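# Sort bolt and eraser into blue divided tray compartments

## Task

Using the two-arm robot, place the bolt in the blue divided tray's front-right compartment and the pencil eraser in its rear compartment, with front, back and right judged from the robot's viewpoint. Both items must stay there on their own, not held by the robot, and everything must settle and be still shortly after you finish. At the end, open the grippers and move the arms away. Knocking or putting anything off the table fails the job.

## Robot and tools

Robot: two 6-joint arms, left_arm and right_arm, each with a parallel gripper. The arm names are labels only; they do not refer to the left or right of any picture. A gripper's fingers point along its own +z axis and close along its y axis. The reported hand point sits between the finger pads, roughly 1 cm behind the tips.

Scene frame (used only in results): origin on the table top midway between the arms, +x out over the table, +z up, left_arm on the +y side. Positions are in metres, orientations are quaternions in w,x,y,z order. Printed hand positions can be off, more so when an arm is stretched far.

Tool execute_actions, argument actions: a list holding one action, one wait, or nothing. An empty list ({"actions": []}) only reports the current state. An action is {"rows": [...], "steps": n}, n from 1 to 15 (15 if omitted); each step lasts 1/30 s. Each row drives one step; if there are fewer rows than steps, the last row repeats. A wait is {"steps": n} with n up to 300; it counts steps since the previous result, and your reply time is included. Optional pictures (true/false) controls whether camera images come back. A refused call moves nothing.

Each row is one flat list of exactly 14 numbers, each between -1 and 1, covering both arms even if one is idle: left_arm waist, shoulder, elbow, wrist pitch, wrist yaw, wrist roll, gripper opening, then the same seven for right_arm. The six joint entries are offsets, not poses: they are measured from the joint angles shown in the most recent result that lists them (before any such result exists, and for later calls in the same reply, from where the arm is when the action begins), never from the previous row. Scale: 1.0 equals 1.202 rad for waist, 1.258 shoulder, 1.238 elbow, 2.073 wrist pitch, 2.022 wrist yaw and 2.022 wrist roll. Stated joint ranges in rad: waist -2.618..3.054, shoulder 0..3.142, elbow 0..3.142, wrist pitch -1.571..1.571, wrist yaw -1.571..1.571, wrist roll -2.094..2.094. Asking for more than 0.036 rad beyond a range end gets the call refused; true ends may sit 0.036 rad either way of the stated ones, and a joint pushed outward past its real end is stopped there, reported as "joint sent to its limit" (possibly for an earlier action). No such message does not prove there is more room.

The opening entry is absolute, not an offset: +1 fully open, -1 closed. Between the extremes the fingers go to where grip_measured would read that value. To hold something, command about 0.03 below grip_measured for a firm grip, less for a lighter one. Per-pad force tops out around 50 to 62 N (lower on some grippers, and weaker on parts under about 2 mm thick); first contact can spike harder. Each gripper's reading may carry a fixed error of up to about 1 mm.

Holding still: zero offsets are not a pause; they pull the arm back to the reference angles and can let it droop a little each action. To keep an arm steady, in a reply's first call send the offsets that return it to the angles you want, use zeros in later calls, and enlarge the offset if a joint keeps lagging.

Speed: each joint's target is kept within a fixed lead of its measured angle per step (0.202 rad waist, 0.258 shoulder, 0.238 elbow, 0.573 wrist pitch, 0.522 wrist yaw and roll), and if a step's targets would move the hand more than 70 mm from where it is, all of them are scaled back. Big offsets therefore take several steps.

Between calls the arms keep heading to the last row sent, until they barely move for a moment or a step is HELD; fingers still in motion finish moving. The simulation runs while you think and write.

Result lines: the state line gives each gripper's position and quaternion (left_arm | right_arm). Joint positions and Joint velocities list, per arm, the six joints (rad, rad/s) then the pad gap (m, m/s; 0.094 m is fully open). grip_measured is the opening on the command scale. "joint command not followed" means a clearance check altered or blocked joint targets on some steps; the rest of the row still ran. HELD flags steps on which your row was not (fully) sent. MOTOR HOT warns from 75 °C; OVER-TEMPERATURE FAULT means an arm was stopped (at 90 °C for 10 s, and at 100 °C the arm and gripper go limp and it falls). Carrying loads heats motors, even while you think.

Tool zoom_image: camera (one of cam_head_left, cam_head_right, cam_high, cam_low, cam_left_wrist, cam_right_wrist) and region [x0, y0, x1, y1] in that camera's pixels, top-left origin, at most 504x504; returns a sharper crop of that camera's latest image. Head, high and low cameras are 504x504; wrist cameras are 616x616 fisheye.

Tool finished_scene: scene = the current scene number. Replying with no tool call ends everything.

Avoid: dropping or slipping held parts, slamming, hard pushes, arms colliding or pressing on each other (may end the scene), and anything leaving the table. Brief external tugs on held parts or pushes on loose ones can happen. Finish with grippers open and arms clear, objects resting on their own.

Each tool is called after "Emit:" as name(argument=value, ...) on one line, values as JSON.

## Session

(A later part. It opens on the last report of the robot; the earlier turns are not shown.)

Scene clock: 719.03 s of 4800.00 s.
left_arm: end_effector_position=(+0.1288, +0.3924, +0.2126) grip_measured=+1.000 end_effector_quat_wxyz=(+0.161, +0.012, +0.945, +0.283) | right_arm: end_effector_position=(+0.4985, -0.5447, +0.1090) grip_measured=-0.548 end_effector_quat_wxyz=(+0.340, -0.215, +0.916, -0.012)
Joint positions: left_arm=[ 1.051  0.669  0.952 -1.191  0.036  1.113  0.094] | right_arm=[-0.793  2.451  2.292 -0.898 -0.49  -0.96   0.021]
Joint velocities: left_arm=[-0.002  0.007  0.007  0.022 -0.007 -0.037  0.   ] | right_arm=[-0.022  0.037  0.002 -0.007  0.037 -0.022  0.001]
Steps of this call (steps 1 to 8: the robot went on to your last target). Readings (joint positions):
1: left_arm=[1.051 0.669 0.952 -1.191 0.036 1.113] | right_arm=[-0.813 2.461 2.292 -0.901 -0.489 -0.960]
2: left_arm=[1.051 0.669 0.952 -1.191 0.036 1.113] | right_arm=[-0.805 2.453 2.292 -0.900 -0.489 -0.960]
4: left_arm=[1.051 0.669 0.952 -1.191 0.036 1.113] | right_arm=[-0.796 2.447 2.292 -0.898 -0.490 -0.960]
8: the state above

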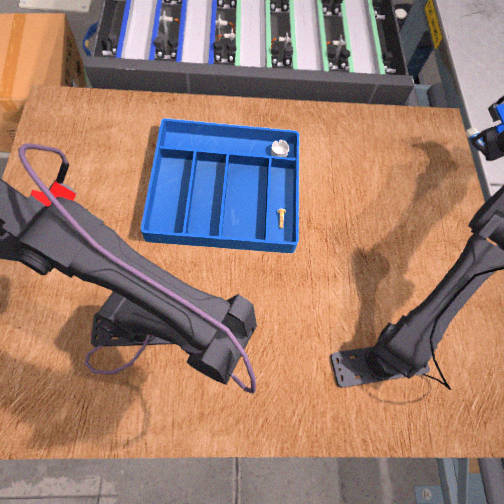

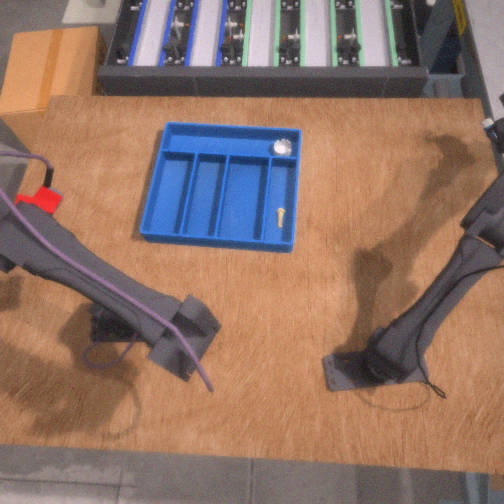

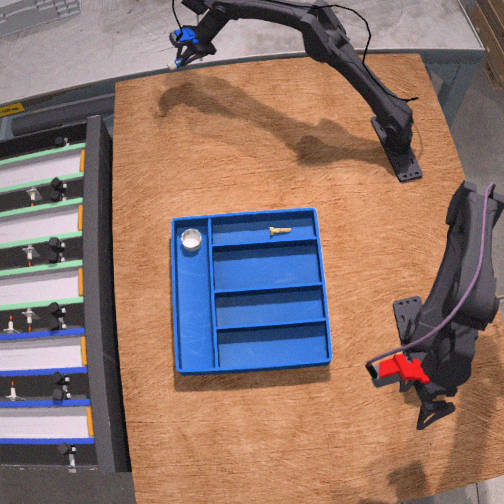

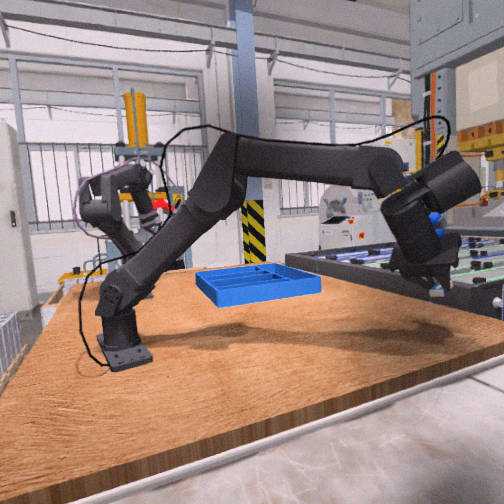

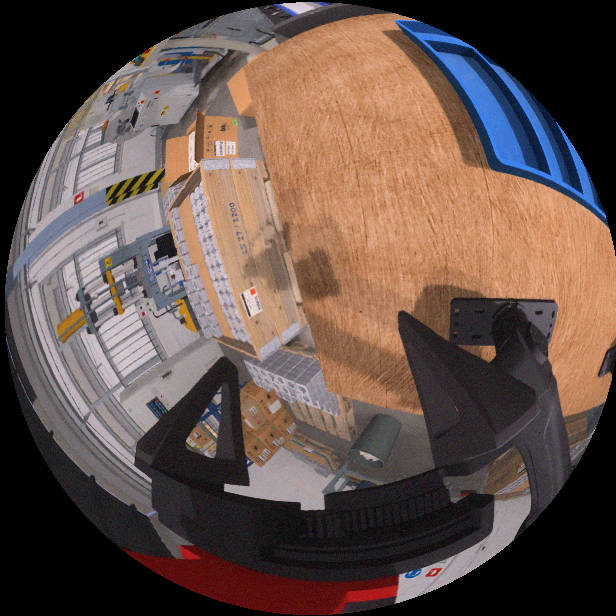

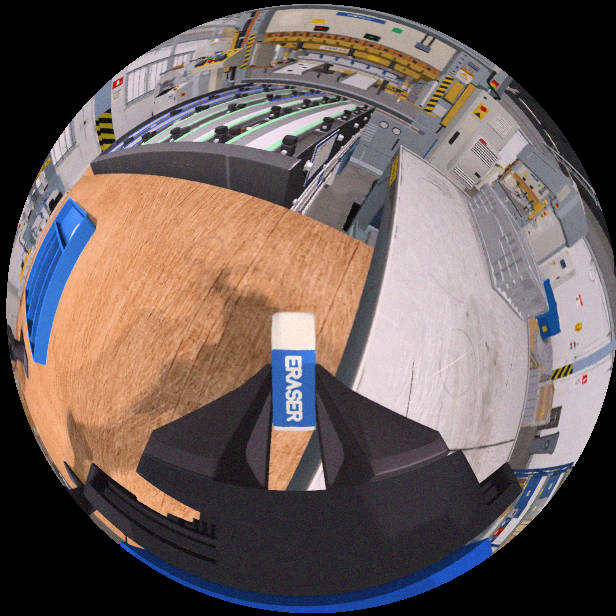

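Emit:
execute_actions(actions=[{"rows": [[0,0,0,-0.0017,0,0,1,0.004,0.0,0.013,0,0.001,0.002,-0.575],[0,0,0,-0.0017,0,0,1,0.011,0.001,0.014,0,0.003,0.006,-0.585],[0,0,0,-0.0017,0,0,1,0.021,0.002,0.016,-0.001,0.006,0.011,-0.585],[0,0,0,-0.0017,0,0,1,0.036,0.004,0.018,-0.001,0.010,0.019,-0.585],[0,0,0,-0.0017,0,0,1,0.054,0.006,0.021,-0.002,0.015,0.029,-0.585],[0,0,0,-0.0017,0,0,1,0.075,0.009,0.025,-0.003,0.021,0.040,-0.585],[0,0,0,-0.0017,0,0,1,0.098,0.011,0.029,-0.004,0.028,0.053,-0.585],[0,0,0,-0.0017,0,0,1,0.124,0.014,0.034,-0.005,0.035,0.066,-0.585],[0,0,0,-0.0017,0,0,1,0.149,0.017,0.038,-0.006,0.042,0.079,-0.585],[0,0,0,-0.0017,0,0,1,0.174,0.020,0.043,-0.007,0.049,0.093,-0.585],[0,0,0,-0.0017,0,0,1,0.199,0.023,0.047,-0.008,0.056,0.106,-0.585],[0,0,0,-0.0017,0,0,1,0.224,0.025,0.052,-0.009,0.063,0.120,-0.585],[0,0,0,-0.0017,0,0,1,0.249,0.028,0.056,-0.010,0.070,0.133,-0.585],[0,0,0,-0.0017,0,0,1,0.274,0.031,0.060,-0.011,0.077,0.146,-0.585],[0,0,0,-0.0017,0,0,1,0.895,0.102,0.170,-0.036,0.252,0.478,-0.585]], "steps": 15}], pictures=false)

Emit:
execute_actions(actions=[{"steps": 45}])

Scene clock: 737.47 s of 4800.00 s.
left_arm: end_effector_position=(+0.1288, +0.3924, +0.2126) grip_measured=+1.000 end_effector_quat_wxyz=(+0.161, +0.012, +0.945, +0.283) | right_arm: end_effector_position=(+0.5634, -0.4019, +0.0996) grip_measured=-0.550 end_effector_quat_wxyz=(+0.300, -0.219, +0.928, +0.011)
Joint positions: left_arm=[ 1.051  0.669  0.952 -1.191  0.036  1.113  0.094] | right_arm=[-0.483  2.493  2.366 -0.917 -0.323 -0.696  0.021]
Joint velocities: left_arm=[-0.017 -0.007 -0.007  0.007 -0.007 -0.066  0.   ] | right_arm=[ 1.253  0.72   1.458 -0.623  2.22   2.63  -0.001]
Steps of this call (steps 1 to 30: the robot went on to your last target; steps 31 to 90: nothing new was sent; then 14.93 s passed at rest; steps 91 to 105: all 15 steps of this action). Readings (joint positions):
91: left_arm=[1.051 0.669 0.952 -1.191 0.036 1.113] | right_arm=[-0.793 2.452 2.292 -0.898 -0.489 -0.960]
92: left_arm=[1.051 0.669 0.952 -1.191 0.036 1.113] | right_arm=[-0.793 2.452 2.292 -0.898 -0.488 -0.959]
94: left_arm=[1.051 0.669 0.952 -1.191 0.036 1.113] | right_arm=[-0.787 2.452 2.292 -0.898 -0.480 -0.952]
98: left_arm=[1.051 0.669 0.952 -1.191 0.036 1.113] | right_arm=[-0.733 2.453 2.296 -0.899 -0.444 -0.903]
105: the state above

Scene clock: 738.97 s of 4800.00 s.
left_arm: end_effector_position=(+0.1288, +0.3924, +0.2126) grip_measured=+1.000 end_effector_quat_wxyz=(+0.161, +0.012, +0.945, +0.283) | right_arm: end_effector_position=(+0.5315, -0.0057, +0.0772) grip_measured=-0.550 end_effector_quat_wxyz=(+0.249, -0.210, +0.944, +0.049)
Joint positions: left_arm=[ 1.051  0.669  0.952 -1.191  0.036  1.113  0.094] | right_arm=[ 0.279  2.58   2.478 -0.954  0.014  0.     0.021]
Joint velocities: left_arm=[-0.017  0.012 -0.022  0.095  0.007  0.037  0.   ] | right_arm=[ 0.002  0.007  0.007  0.007 -0.022  0.051 -0.   ]
Steps of this call (steps 1 to 45: the robot went on to your last target). Readings (joint positions):
1: left_arm=[1.051 0.669 0.952 -1.191 0.036 1.113] | right_arm=[-0.435 2.517 2.409 -0.921 -0.260 -0.611]
2: left_arm=[1.051 0.669 0.952 -1.191 0.036 1.113] | right_arm=[-0.386 2.535 2.436 -0.919 -0.212 -0.532]
4: left_arm=[1.051 0.669 0.952 -1.191 0.036 1.113] | right_arm=[-0.284 2.555 2.455 -0.920 -0.148 -0.392]
8: left_arm=[1.051 0.669 0.952 -1.191 0.036 1.113] | right_arm=[-0.080 2.575 2.459 -0.921 -0.077 -0.220]
45: the state above

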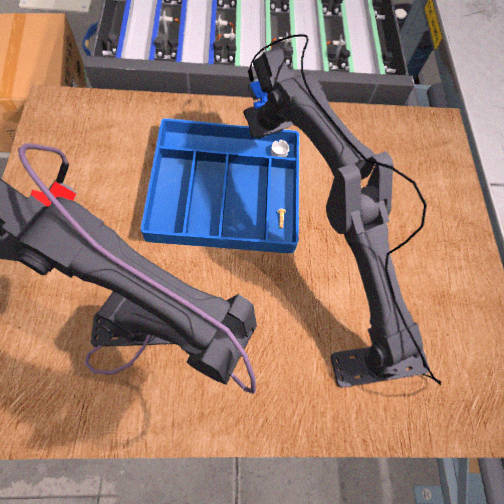

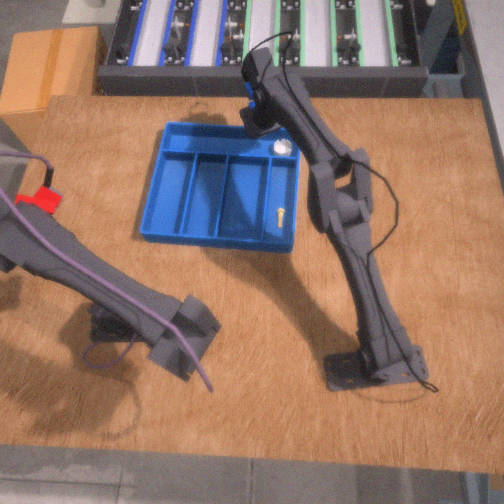

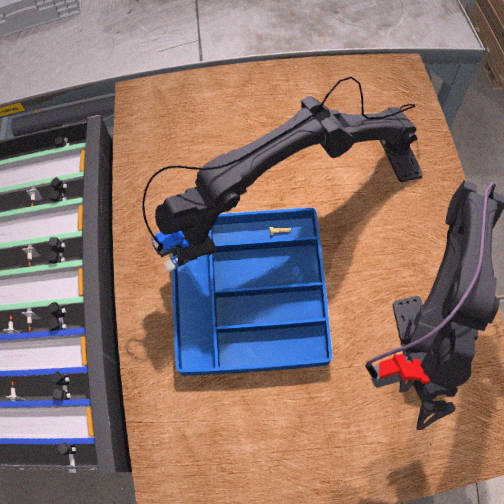

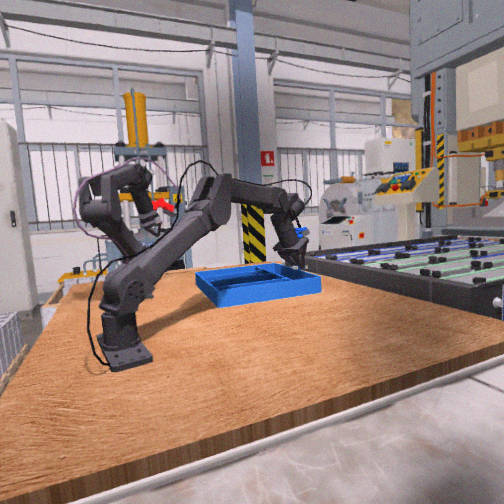

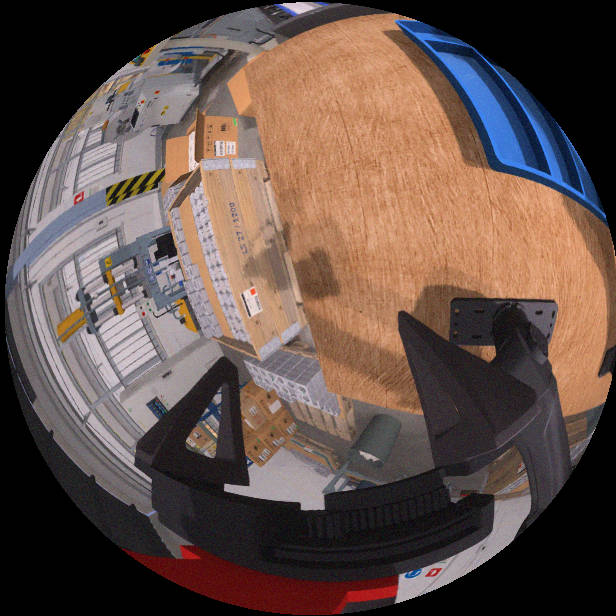

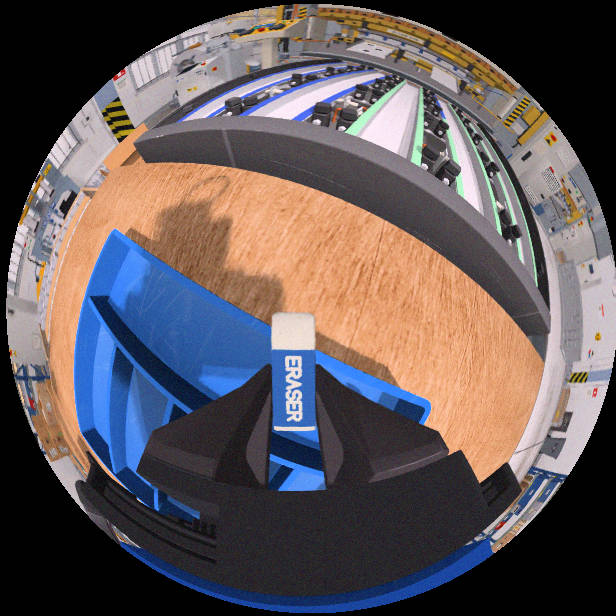

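Emit:
zoom_image(camera="cam_high", region=[140, 200, 260, 320])

Emit:
zoom_image(camera="cam_low", region=[230, 210, 350, 310])

Region (140, 200, 260, 320) of cam_high's 504x504 image, scaled by 4.200, with more detail than that image has.

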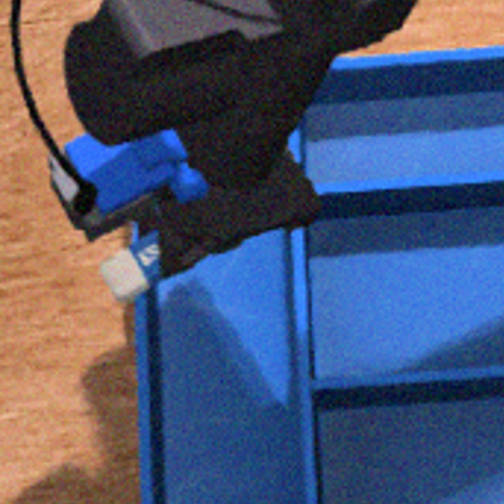

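Region (230, 210, 350, 310) of cam_low's 504x504 image, scaled by 4.200, with more detail than that image has.

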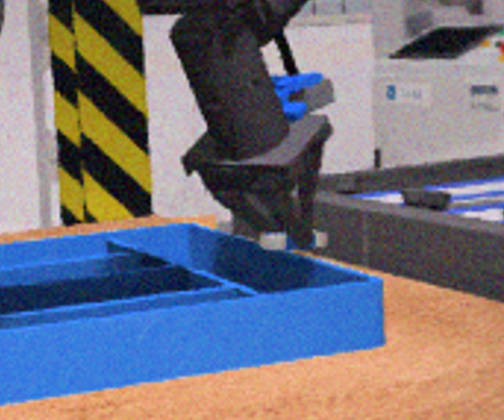

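Emit:
execute_actions(actions=[{"rows": [[0,0,0,-0.0017,0,0,1,0.003,-0.010,0.019,-0.005,-0.004,0,-0.585],[0,0,0,-0.0017,0,0,1,0.006,-0.017,0.019,-0.005,-0.008,-0.003,-0.585],[0,0,0,-0.0017,0,0,1,0.009,-0.023,0.019,-0.005,-0.013,-0.010,-0.585],[0,0,0,-0.0017,0,0,1,0.012,-0.028,0.019,-0.005,-0.018,-0.022,-0.585],[0,0,0,-0.0017,0,0,1,0.014,-0.031,0.019,-0.005,-0.023,-0.038,-0.585],[0,0,0,-0.0017,0,0,1,0.014,-0.032,0.019,-0.005,-0.028,-0.058,-0.585],[0,0,0,-0.0017,0,0,1,0.014,-0.032,0.019,-0.005,-0.033,-0.082,-0.585],[0,0,0,-0.0017,0,0,1,0.014,-0.032,0.019,-0.005,-0.038,-0.110,-0.585],[0,0,0,-0.0017,0,0,1,0.014,-0.032,0.019,-0.005,-0.043,-0.140,-0.585],[0,0,0,-0.0017,0,0,1,0.014,-0.032,0.019,-0.005,-0.047,-0.172,-0.585],[0,0,0,-0.0017,0,0,1,0.014,-0.032,0.019,-0.005,-0.050,-0.205,-0.585],[0,0,0,-0.0017,0,0,1,0.014,-0.032,0.019,-0.005,-0.053,-0.238,-0.585],[0,0,0,-0.0017,0,0,1,0.014,-0.032,0.019,-0.005,-0.055,-0.271,-0.585],[0,0,0,-0.0017,0,0,1,0.014,-0.032,0.019,-0.005,-0.056,-0.304,-0.585],[0,0,0,-0.0017,0,0,1,0.014,-0.032,0.019,-0.005,-0.056,-0.337,-0.585]], "steps": 15}], pictures=false)

Emit:
execute_actions(actions=[{"rows": [[0,0,0,-0.0017,0,0,1,0,-0.004,0.019,-0.005,-0.006,-0.075,-0.585],[0,0,0,-0.0017,0,0,1,0,-0.004,0.019,-0.005,-0.006,-0.108,-0.585],[0,0,0,-0.0017,0,0,1,0,-0.004,0.019,-0.005,-0.006,-0.141,-0.585],[0,0,0,-0.0017,0,0,1,0,-0.004,0.019,-0.005,-0.006,-0.173,-0.585],[0,0,0,-0.0017,0,0,1,0,-0.004,0.019,-0.005,-0.006,-0.204,-0.585],[0,0,0,-0.0017,0,0,1,0,-0.004,0.019,-0.005,-0.006,-0.233,-0.585],[0,0,0,-0.0017,0,0,1,0,-0.004,0.019,-0.005,-0.006,-0.260,-0.585],[0,0,0,-0.0017,0,0,1,0,-0.004,0.019,-0.005,-0.006,-0.284,-0.585],[0,0,0,-0.0017,0,0,1,0,-0.004,0.019,-0.005,-0.006,-0.304,-0.585],[0,0,0,-0.0017,0,0,1,0,-0.004,0.019,-0.005,-0.006,-0.320,-0.585],[0,0,0,-0.0017,0,0,1,0,-0.004,0.019,-0.005,-0.006,-0.332,-0.585],[0,0,0,-0.0017,0,0,1,0,-0.004,0.019,-0.005,-0.006,-0.340,-0.585]], "steps": 15}])

Scene clock: 859.47 s of 4800.00 s.
left_arm: end_effector_position=(+0.1289, +0.3925, +0.2127) grip_measured=+1.000 end_effector_quat_wxyz=(+0.161, +0.012, +0.945, +0.284) | right_arm: end_effector_position=(+0.5225, +0.0143, +0.0936) grip_measured=-0.550 end_effector_quat_wxyz=(+0.266, -0.420, +0.867, +0.035)
Joint positions: left_arm=[ 1.051  0.669  0.952 -1.19   0.036  1.113  0.094] | right_arm=[ 0.291  2.553  2.478 -0.955 -0.067 -0.431  0.021]
Joint velocities: left_arm=[-0.002 -0.002  0.007 -0.066 -0.007  0.051  0.   ] | right_arm=[-0.007 -0.022  0.017  0.037 -0.095 -1.619 -0.   ]
Steps of this call (steps 1 to 15: the robot went on to your last target; steps 16 to 90: nothing new was sent; then 117.00 s passed at rest; steps 91 to 105: all 15 steps of this action). Readings (joint positions):
91: left_arm=[1.051 0.669 0.952 -1.191 0.036 1.113] | right_arm=[0.279 2.580 2.478 -0.955 0.014 0.001]
92: left_arm=[1.051 0.669 0.952 -1.191 0.036 1.113] | right_arm=[0.279 2.580 2.478 -0.955 0.013 0.000]
94: left_arm=[1.051 0.669 0.952 -1.190 0.036 1.113] | right_arm=[0.279 2.579 2.478 -0.955 0.008 -0.008]
98: left_arm=[1.051 0.669 0.952 -1.190 0.036 1.113] | right_arm=[0.285 2.566 2.478 -0.955 -0.017 -0.088]
105: the state above

Scene clock: 859.97 s of 4800.00 s.
left_arm: end_effector_position=(+0.1289, +0.3926, +0.2127) grip_measured=+1.000 end_effector_quat_wxyz=(+0.161, +0.012, +0.945, +0.284) | right_arm: end_effector_position=(+0.5224, +0.0146, +0.0936) grip_measured=-0.550 end_effector_quat_wxyz=(+0.265, -0.660, +0.701, -0.045)
Joint positions: left_arm=[ 1.051  0.669  0.952 -1.19   0.036  1.113  0.094] | right_arm=[ 0.291  2.553  2.478 -0.955 -0.069 -1.038  0.021]
Joint velocities: left_arm=[-0.002 -0.007 -0.002 -0.022 -0.022 -0.007  0.   ] | right_arm=[ 0.007 -0.002  0.012 -0.037 -0.066 -0.549 -0.   ]
Steps of this call (steps 1 to 15: all 15 steps of this action). Readings (joint positions):
1: left_arm=[1.051 0.669 0.952 -1.190 0.036 1.113] | right_arm=[0.291 2.553 2.478 -0.955 -0.069 -0.465]
2: left_arm=[1.051 0.669 0.952 -1.190 0.036 1.113] | right_arm=[0.291 2.553 2.478 -0.955 -0.069 -0.498]
4: left_arm=[1.051 0.669 0.952 -1.190 0.036 1.113] | right_arm=[0.291 2.553 2.478 -0.955 -0.069 -0.583]
8: left_arm=[1.051 0.669 0.952 -1.190 0.036 1.113] | right_arm=[0.291 2.553 2.478 -0.955 -0.069 -0.787]
15: the state above

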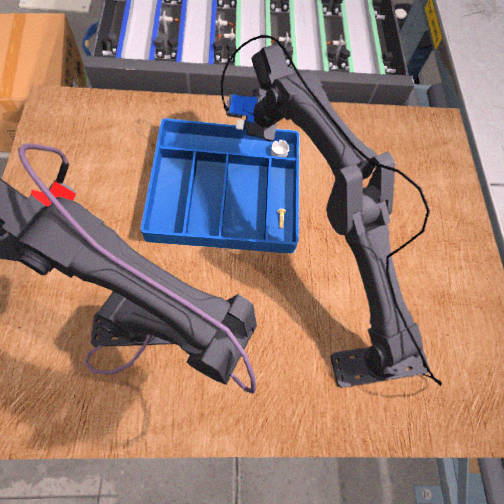

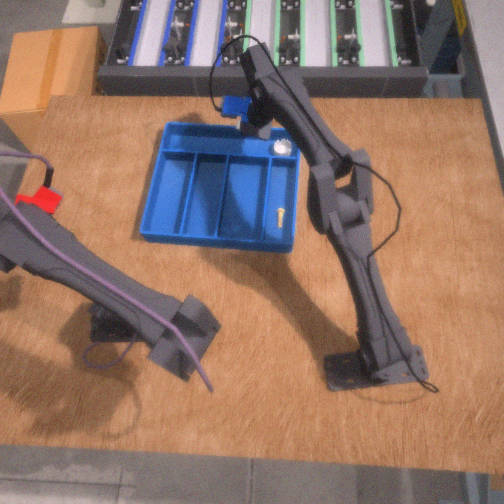

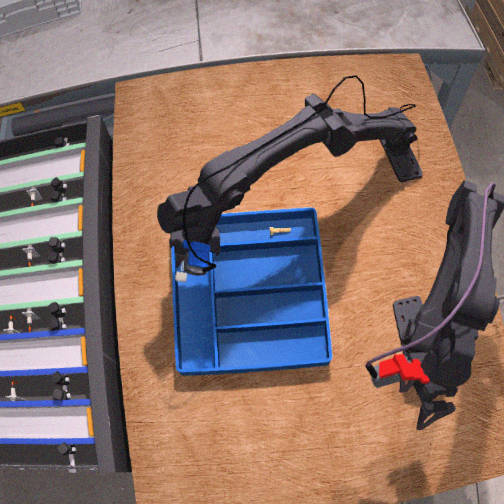

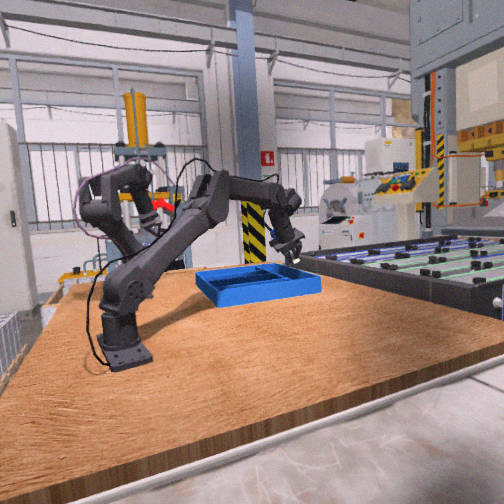

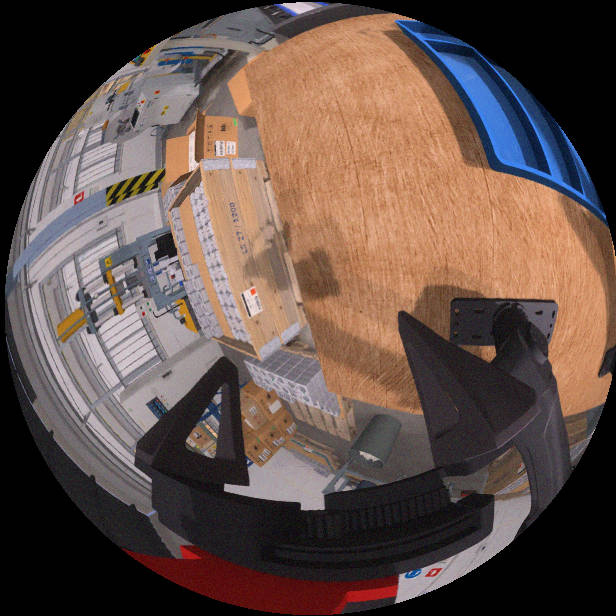

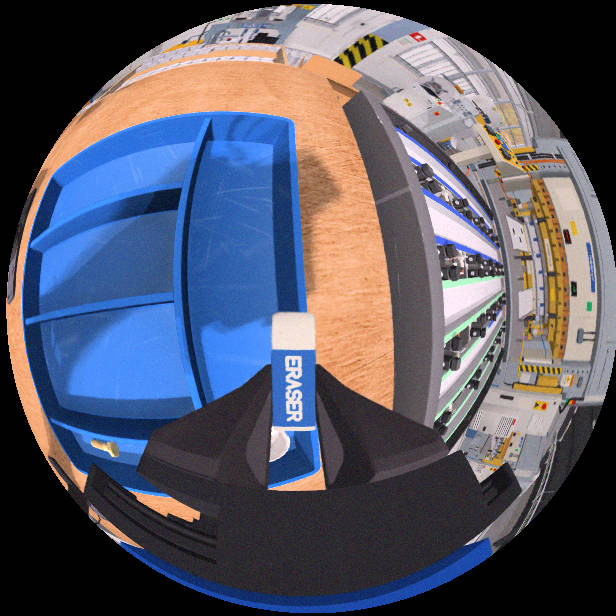

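Emit:
execute_actions(actions=[{"rows": [[0,0,0,-0.0017,0,0,1,0,0.004,0.022,-0.008,-0.004,-0.050,-0.585],[0,0,0,-0.0017,0,0,1,0,0.008,0.026,-0.012,-0.004,-0.064,-0.585],[0,0,0,-0.0017,0,0,1,0,0.013,0.030,-0.016,-0.004,-0.080,-0.585],[0,0,0,-0.0017,0,0,1,0,0.018,0.034,-0.020,-0.004,-0.095,-0.585],[0,0,0,-0.0017,0,0,1,0,0.023,0.038,-0.024,-0.004,-0.108,-0.585],[0,0,0,-0.0017,0,0,1,0,0.028,0.042,-0.027,-0.004,-0.118,-0.585],[0,0,0,-0.0017,0,0,1,0,0.033,0.046,-0.030,-0.004,-0.124,-0.585],[0,0,0,-0.0017,0,0,1,0,0.038,0.049,-0.033,-0.004,-0.126,-0.585],[0,0,0,-0.0017,0,0,1,0,0.042,0.052,-0.035,-0.004,-0.126,-0.585],[0,0,0,-0.0017,0,0,1,0,0.045,0.054,-0.036,-0.004,-0.126,-0.585],[0,0,0,-0.0017,0,0,1,0,0.047,0.055,-0.036,-0.004,-0.126,-0.585],[0,0,0,-0.0017,0,0,1,0,0.048,0.055,-0.036,-0.004,-0.126,-0.585]], "steps": 15}], pictures=false)

Emit:
execute_actions(actions=[{"steps": 6}])

Emit:
zoom_image(camera="cam_high", region=[150, 210, 250, 310])

Scene clock: 877.67 s of 4800.00 s.
left_arm: end_effector_position=(+0.1289, +0.3926, +0.2127) grip_measured=+1.000 end_effector_quat_wxyz=(+0.161, +0.012, +0.945, +0.284) | right_arm: end_effector_position=(+0.5180, +0.0125, +0.0709) grip_measured=-0.550 end_effector_quat_wxyz=(-0.231, +0.744, -0.623, +0.064)
Joint positions: left_arm=[ 1.051  0.669  0.952 -1.19   0.036  1.113  0.094] | right_arm=[ 0.291  2.608  2.518 -1.001 -0.069 -1.277  0.021]
Joint velocities: left_arm=[ 0.017 -0.002 -0.002  0.037 -0.007  0.007  0.   ] | right_arm=[-0.012  0.081 -0.007 -0.11   0.022 -0.095 -0.   ]
Steps of this call (steps 1 to 30: the robot went on to your last target; steps 31 to 90: nothing new was sent; then 14.20 s passed at rest; steps 91 to 105: all 15 steps of this action). Readings (joint positions):
91: left_arm=[1.051 0.669 0.952 -1.190 0.036 1.113] | right_arm=[0.291 2.553 2.478 -0.955 -0.069 -1.119]
92: left_arm=[1.051 0.669 0.952 -1.190 0.036 1.113] | right_arm=[0.291 2.553 2.478 -0.955 -0.069 -1.127]
94: left_arm=[1.051 0.669 0.952 -1.190 0.036 1.113] | right_arm=[0.291 2.557 2.484 -0.961 -0.069 -1.156]
98: left_arm=[1.051 0.669 0.952 -1.190 0.036 1.113] | right_arm=[0.291 2.575 2.508 -0.977 -0.069 -1.227]
105: the state above

Scene clock: 877.87 s of 4800.00 s.
left_arm: end_effector_position=(+0.1289, +0.3926, +0.2127) grip_measured=+1.000 end_effector_quat_wxyz=(+0.161, +0.012, +0.945, +0.284) | right_arm: end_effector_position=(+0.5165, +0.0117, +0.0679) grip_measured=-0.550 end_effector_quat_wxyz=(-0.226, +0.748, -0.620, +0.064)
Joint positions: left_arm=[ 1.051  0.669  0.952 -1.19   0.036  1.113  0.094] | right_arm=[ 0.291  2.611  2.518 -1.008 -0.069 -1.286  0.021]
Joint velocities: left_arm=[-0.002  0.017  0.007 -0.051 -0.037  0.051  0.   ] | right_arm=[-0.002 -0.002  0.007 -0.007  0.051 -0.022  0.001]
Steps of this call (steps 1 to 6: the robot went on to your last target). Readings (joint positions):
1: left_arm=[1.051 0.669 0.952 -1.190 0.036 1.113] | right_arm=[0.291 2.610 2.518 -1.004 -0.069 -1.279]
2: left_arm=[1.051 0.669 0.952 -1.190 0.036 1.113] | right_arm=[0.291 2.611 2.518 -1.006 -0.069 -1.282]
4: left_arm=[1.051 0.669 0.952 -1.190 0.036 1.113] | right_arm=[0.291 2.611 2.518 -1.008 -0.069 -1.285]
6: the state above

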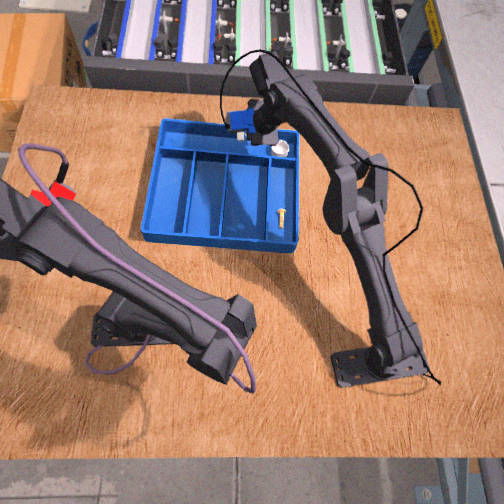

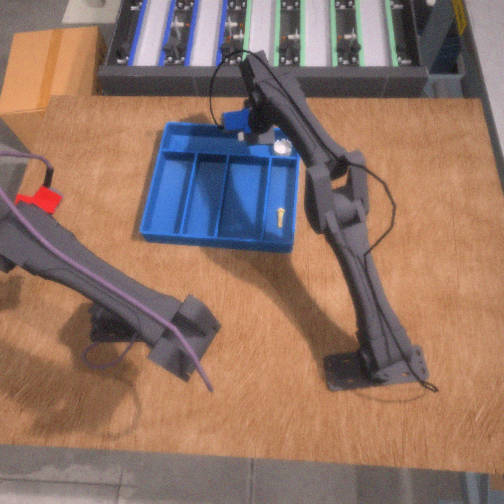

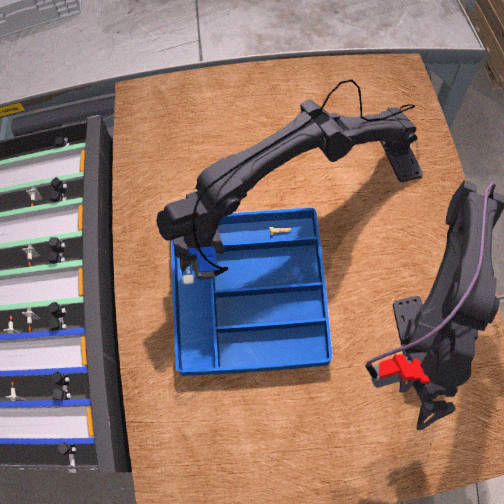

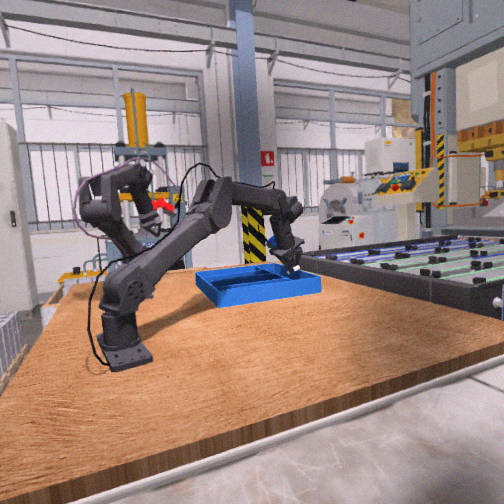

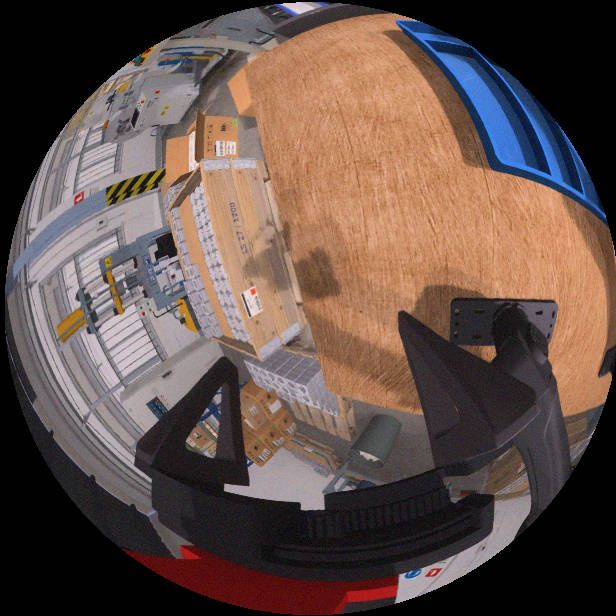

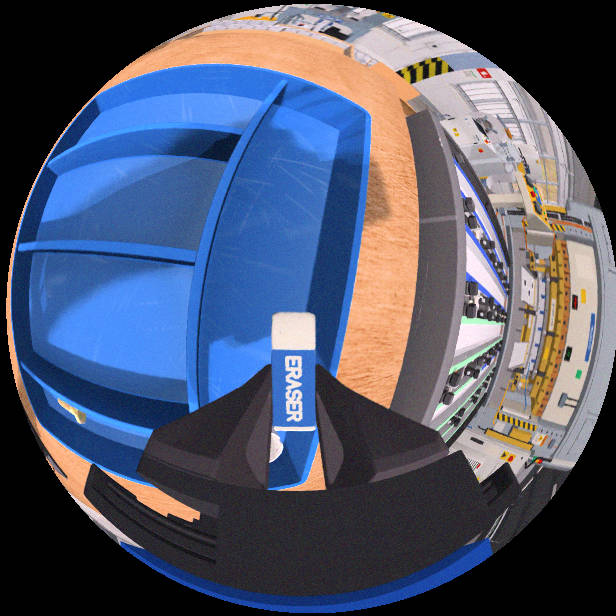

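Region (150, 210, 250, 310) of cam_high's 504x504 image, scaled by 5.040, with more detail than that image has.

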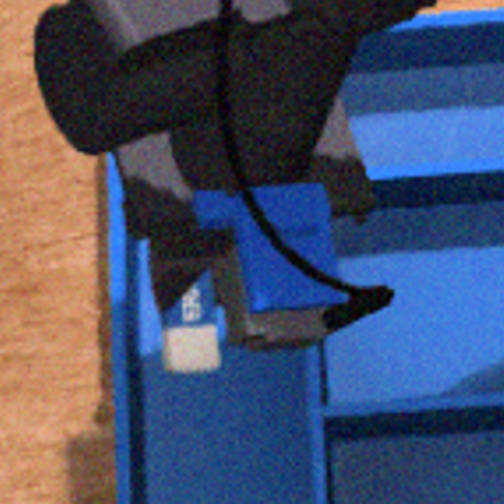

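Emit:
execute_actions(actions=[{"rows": [[0,0,0,-0.0017,0,0,1,0,0.006,0.021,-0.004,-0.004,0,-0.585],[0,0,0,-0.0017,0,0,1,0,0.011,0.021,-0.004,-0.004,0,-0.585],[0,0,0,-0.0017,0,0,1,0,0.015,0.021,-0.004,-0.004,0,-0.585],[0,0,0,-0.0017,0,0,1,0,0.019,0.021,-0.004,-0.004,0,-0.585],[0,0,0,-0.0017,0,0,1,0,0.022,0.021,-0.004,-0.004,0,-0.585],[0,0,0,-0.0017,0,0,1,0,0.025,0.021,-0.004,-0.004,0,-0.585],[0,0,0,-0.0017,0,0,1,0,0.027,0.021,-0.004,-0.004,0,-0.585],[0,0,0,-0.0017,0,0,1,0,0.029,0.021,-0.004,-0.004,0,-0.585],[0,0,0,-0.0017,0,0,1,0,0.030,0.021,-0.004,-0.004,0,-0.585]], "steps": 15}])

Emit:
zoom_image(camera="cam_high", region=[150, 210, 250, 310])

Emit:
zoom_image(camera="cam_head_left", region=[200, 90, 310, 180])

Scene clock: 885.87 s of 4800.00 s.
left_arm: end_effector_position=(+0.1289, +0.3926, +0.2128) grip_measured=+1.000 end_effector_quat_wxyz=(+0.161, +0.012, +0.945, +0.284) | right_arm: end_effector_position=(+0.5145, +0.0107, +0.0474) grip_measured=-0.550 end_effector_quat_wxyz=(-0.210, +0.752, -0.622, +0.057)
Joint positions: left_arm=[ 1.051  0.669  0.952 -1.189  0.036  1.113  0.094] | right_arm=[ 0.291  2.646  2.518 -1.009 -0.069 -1.29   0.021]
Joint velocities: left_arm=[-0.007 -0.007 -0.017 -0.066 -0.022  0.022  0.   ] | right_arm=[-0.002 -0.007  0.002  0.007  0.007  0.037 -0.   ]
Steps of this call (steps 1 to 30: the robot went on to your last target; steps 31 to 90: nothing new was sent; then 4.50 s passed at rest; steps 91 to 105: all 15 steps of this action). Readings (joint positions):
91: left_arm=[1.051 0.669 0.952 -1.190 0.036 1.113] | right_arm=[0.291 2.611 2.518 -1.009 -0.069 -1.290]
92: left_arm=[1.051 0.669 0.952 -1.189 0.036 1.113] | right_arm=[0.291 2.611 2.518 -1.009 -0.069 -1.290]
94: left_arm=[1.051 0.669 0.952 -1.189 0.036 1.113] | right_arm=[0.291 2.613 2.518 -1.009 -0.069 -1.290]
98: left_arm=[1.051 0.669 0.952 -1.189 0.036 1.113] | right_arm=[0.291 2.626 2.518 -1.009 -0.069 -1.290]
105: the state above

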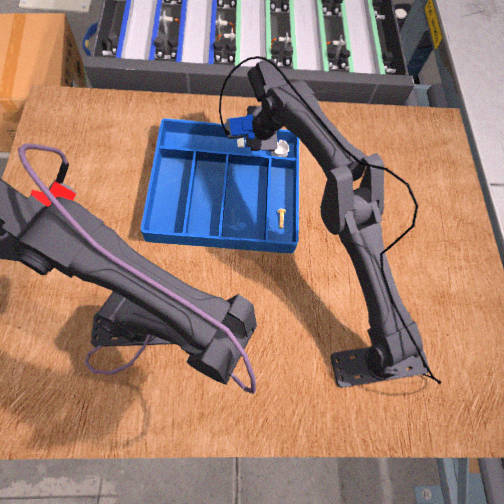

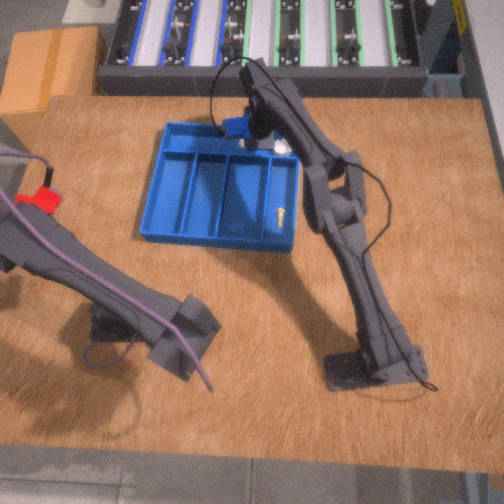

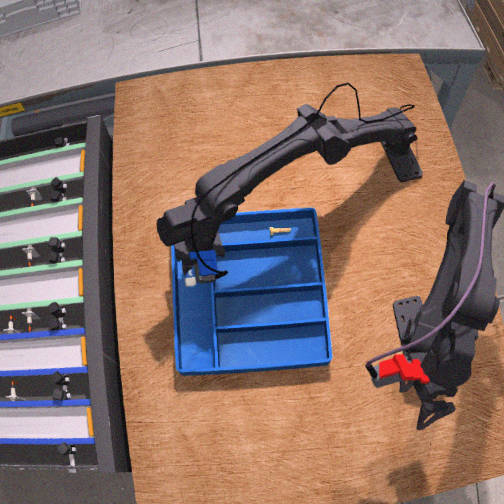

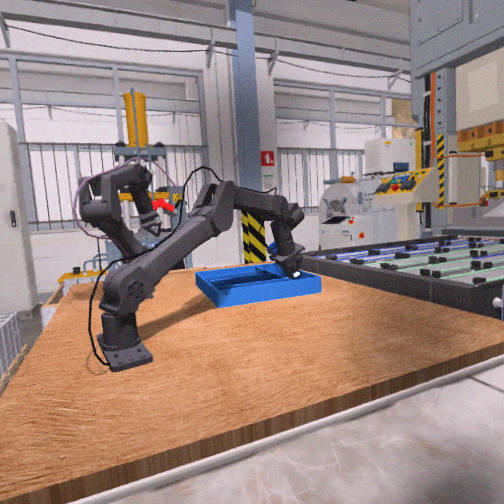

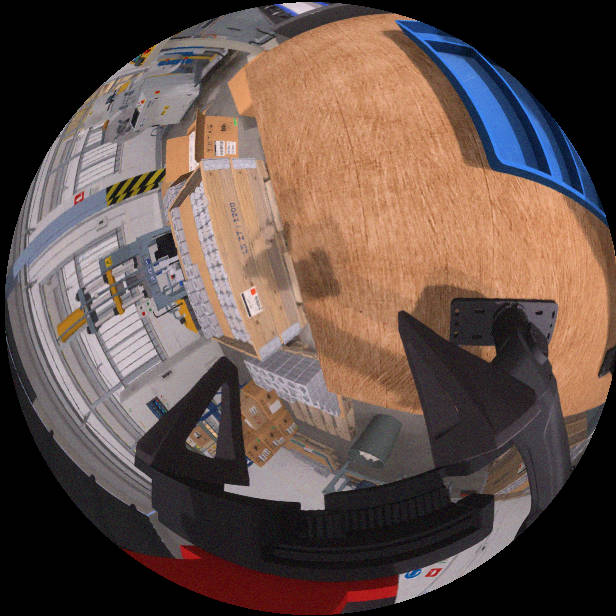

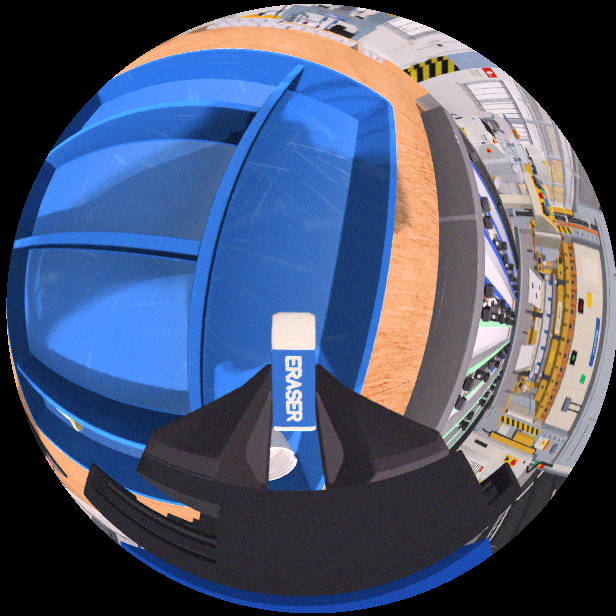

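Region (150, 210, 250, 310) of cam_high's 504x504 image, scaled by 5.040, with more detail than that image has.

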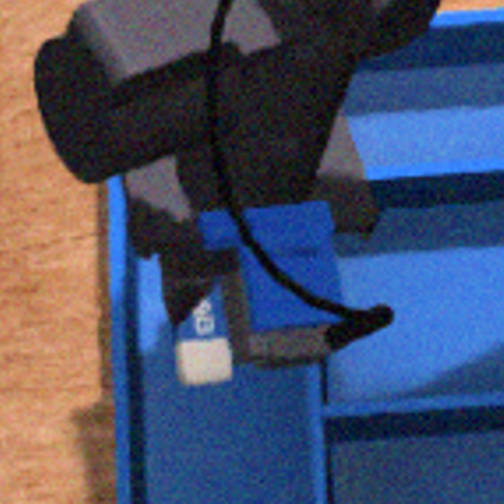

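Region (200, 90, 310, 180) of cam_head_left's 504x504 image, scaled by 4.582, with more detail than that image has; it fills the top 412 rows of this view, and the rest is white.

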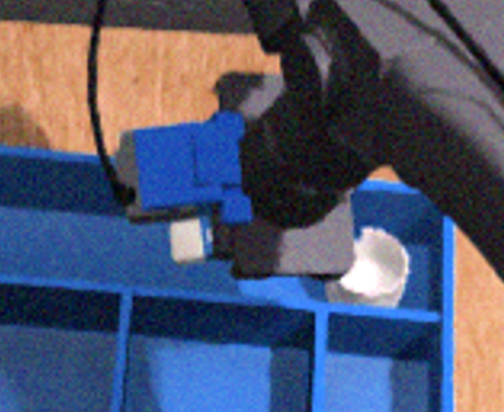

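Emit:
execute_actions(actions=[{"rows": [[0,0,0,-0.0017,0,0,1,0,0.006,0.021,0.006,-0.004,0,-0.585],[0,0,0,-0.0017,0,0,1,0,0.010,0.021,0.011,-0.004,0,-0.585],[0,0,0,-0.0017,0,0,1,0,0.014,0.021,0.015,-0.004,0,-0.585],[0,0,0,-0.0017,0,0,1,0,0.017,0.021,0.018,-0.004,0,-0.585],[0,0,0,-0.0017,0,0,1,0,0.019,0.021,0.019,-0.004,0,-0.585],[0,0,0,-0.0017,0,0,1,0,0.021,0.021,0.019,-0.004,0,-0.585],[0,0,0,-0.0017,0,0,1,0,0.022,0.021,0.019,-0.004,0,-0.585]], "steps": 15}])

Emit:
zoom_image(camera="cam_head_left", region=[210, 100, 310, 180])

Emit:
zoom_image(camera="cam_low", region=[250, 230, 340, 300])

Scene clock: 896.27 s of 4800.00 s.
left_arm: end_effector_position=(+0.1290, +0.3927, +0.2129) grip_measured=+1.000 end_effector_quat_wxyz=(+0.161, +0.012, +0.945, +0.284) | right_arm: end_effector_position=(+0.5188, +0.0128, +0.0382) grip_measured=-0.550 end_effector_quat_wxyz=(-0.214, +0.751, -0.622, +0.058)
Joint positions: left_arm=[ 1.051  0.669  0.952 -1.189  0.036  1.113  0.094] | right_arm=[ 0.291  2.667  2.518 -0.98  -0.069 -1.29   0.021]
Joint velocities: left_arm=[ 0.002 -0.012 -0.022  0.051  0.051 -0.007  0.   ] | right_arm=[-0.002  0.002  0.007  0.037  0.051 -0.022  0.001]
Steps of this call (steps 1 to 15: the robot went on to your last target; steps 16 to 90: nothing new was sent; then 6.90 s passed at rest; steps 91 to 105: all 15 steps of this action). Readings (joint positions):
91: left_arm=[1.051 0.669 0.952 -1.189 0.036 1.113] | right_arm=[0.291 2.646 2.518 -1.008 -0.069 -1.290]
92: left_arm=[1.051 0.669 0.952 -1.189 0.036 1.113] | right_arm=[0.291 2.646 2.518 -1.007 -0.069 -1.290]
94: left_arm=[1.051 0.669 0.952 -1.189 0.036 1.113] | right_arm=[0.291 2.648 2.518 -1.000 -0.069 -1.290]
98: left_arm=[1.051 0.669 0.952 -1.189 0.036 1.113] | right_arm=[0.291 2.658 2.518 -0.986 -0.069 -1.290]
105: the state above

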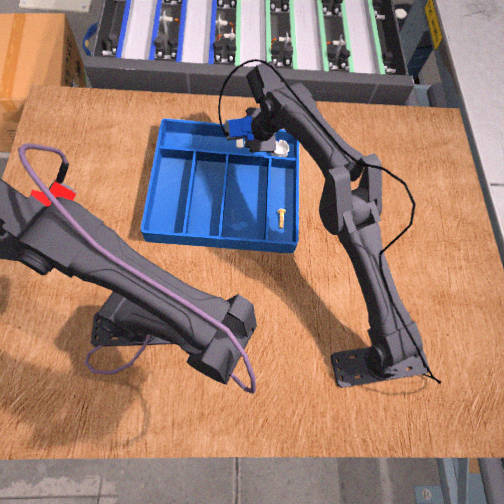

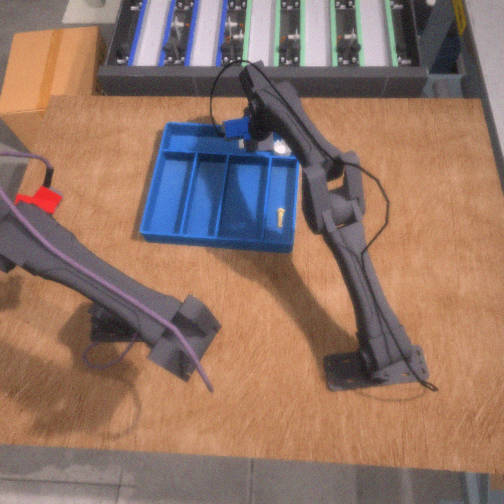

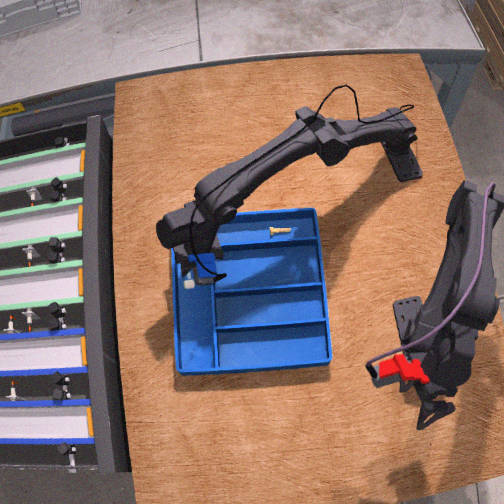

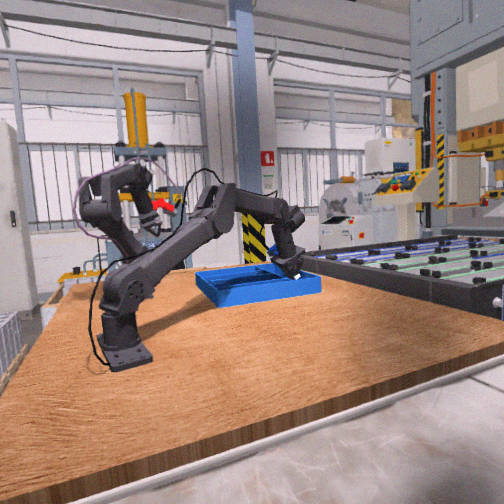

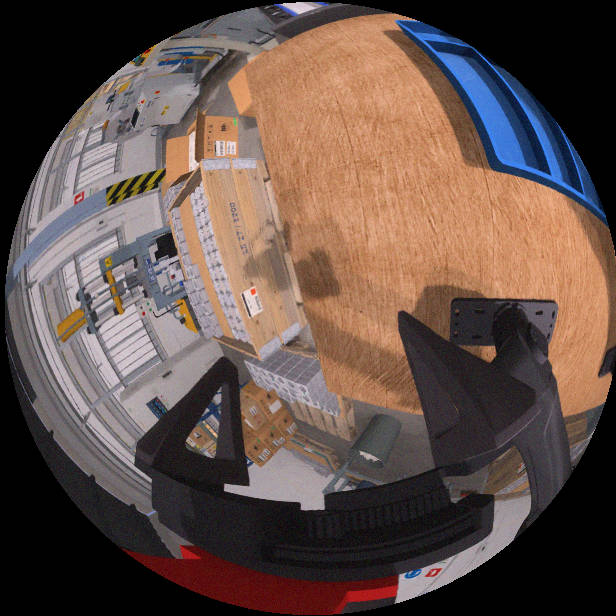

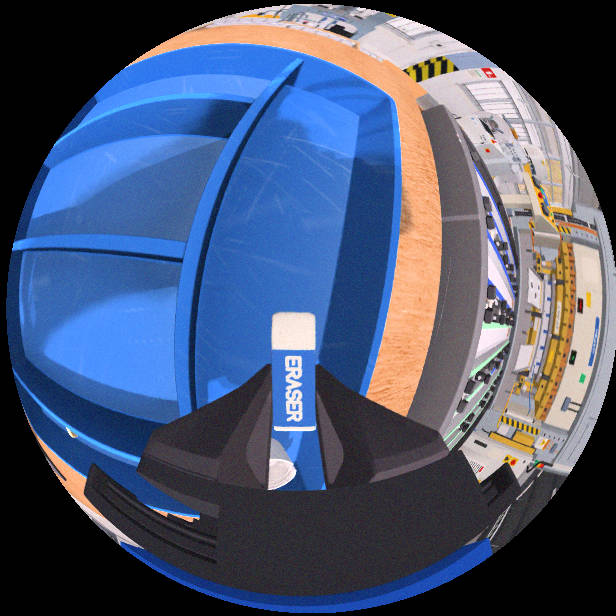

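Region (210, 100, 310, 180) of cam_head_left's 504x504 image, scaled by 5.040, with more detail than that image has; it fills the top 403 rows of this view, and the rest is white.

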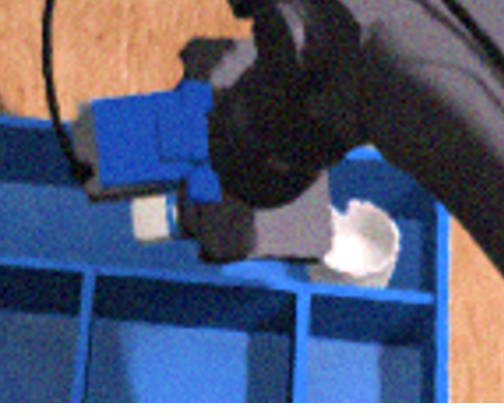

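Region (250, 230, 340, 300) of cam_low's 504x504 image, scaled by 5.600, with more detail than that image has.

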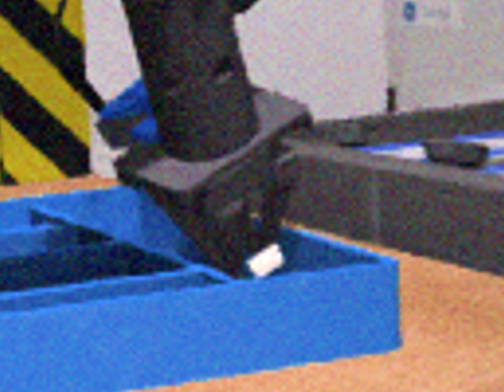

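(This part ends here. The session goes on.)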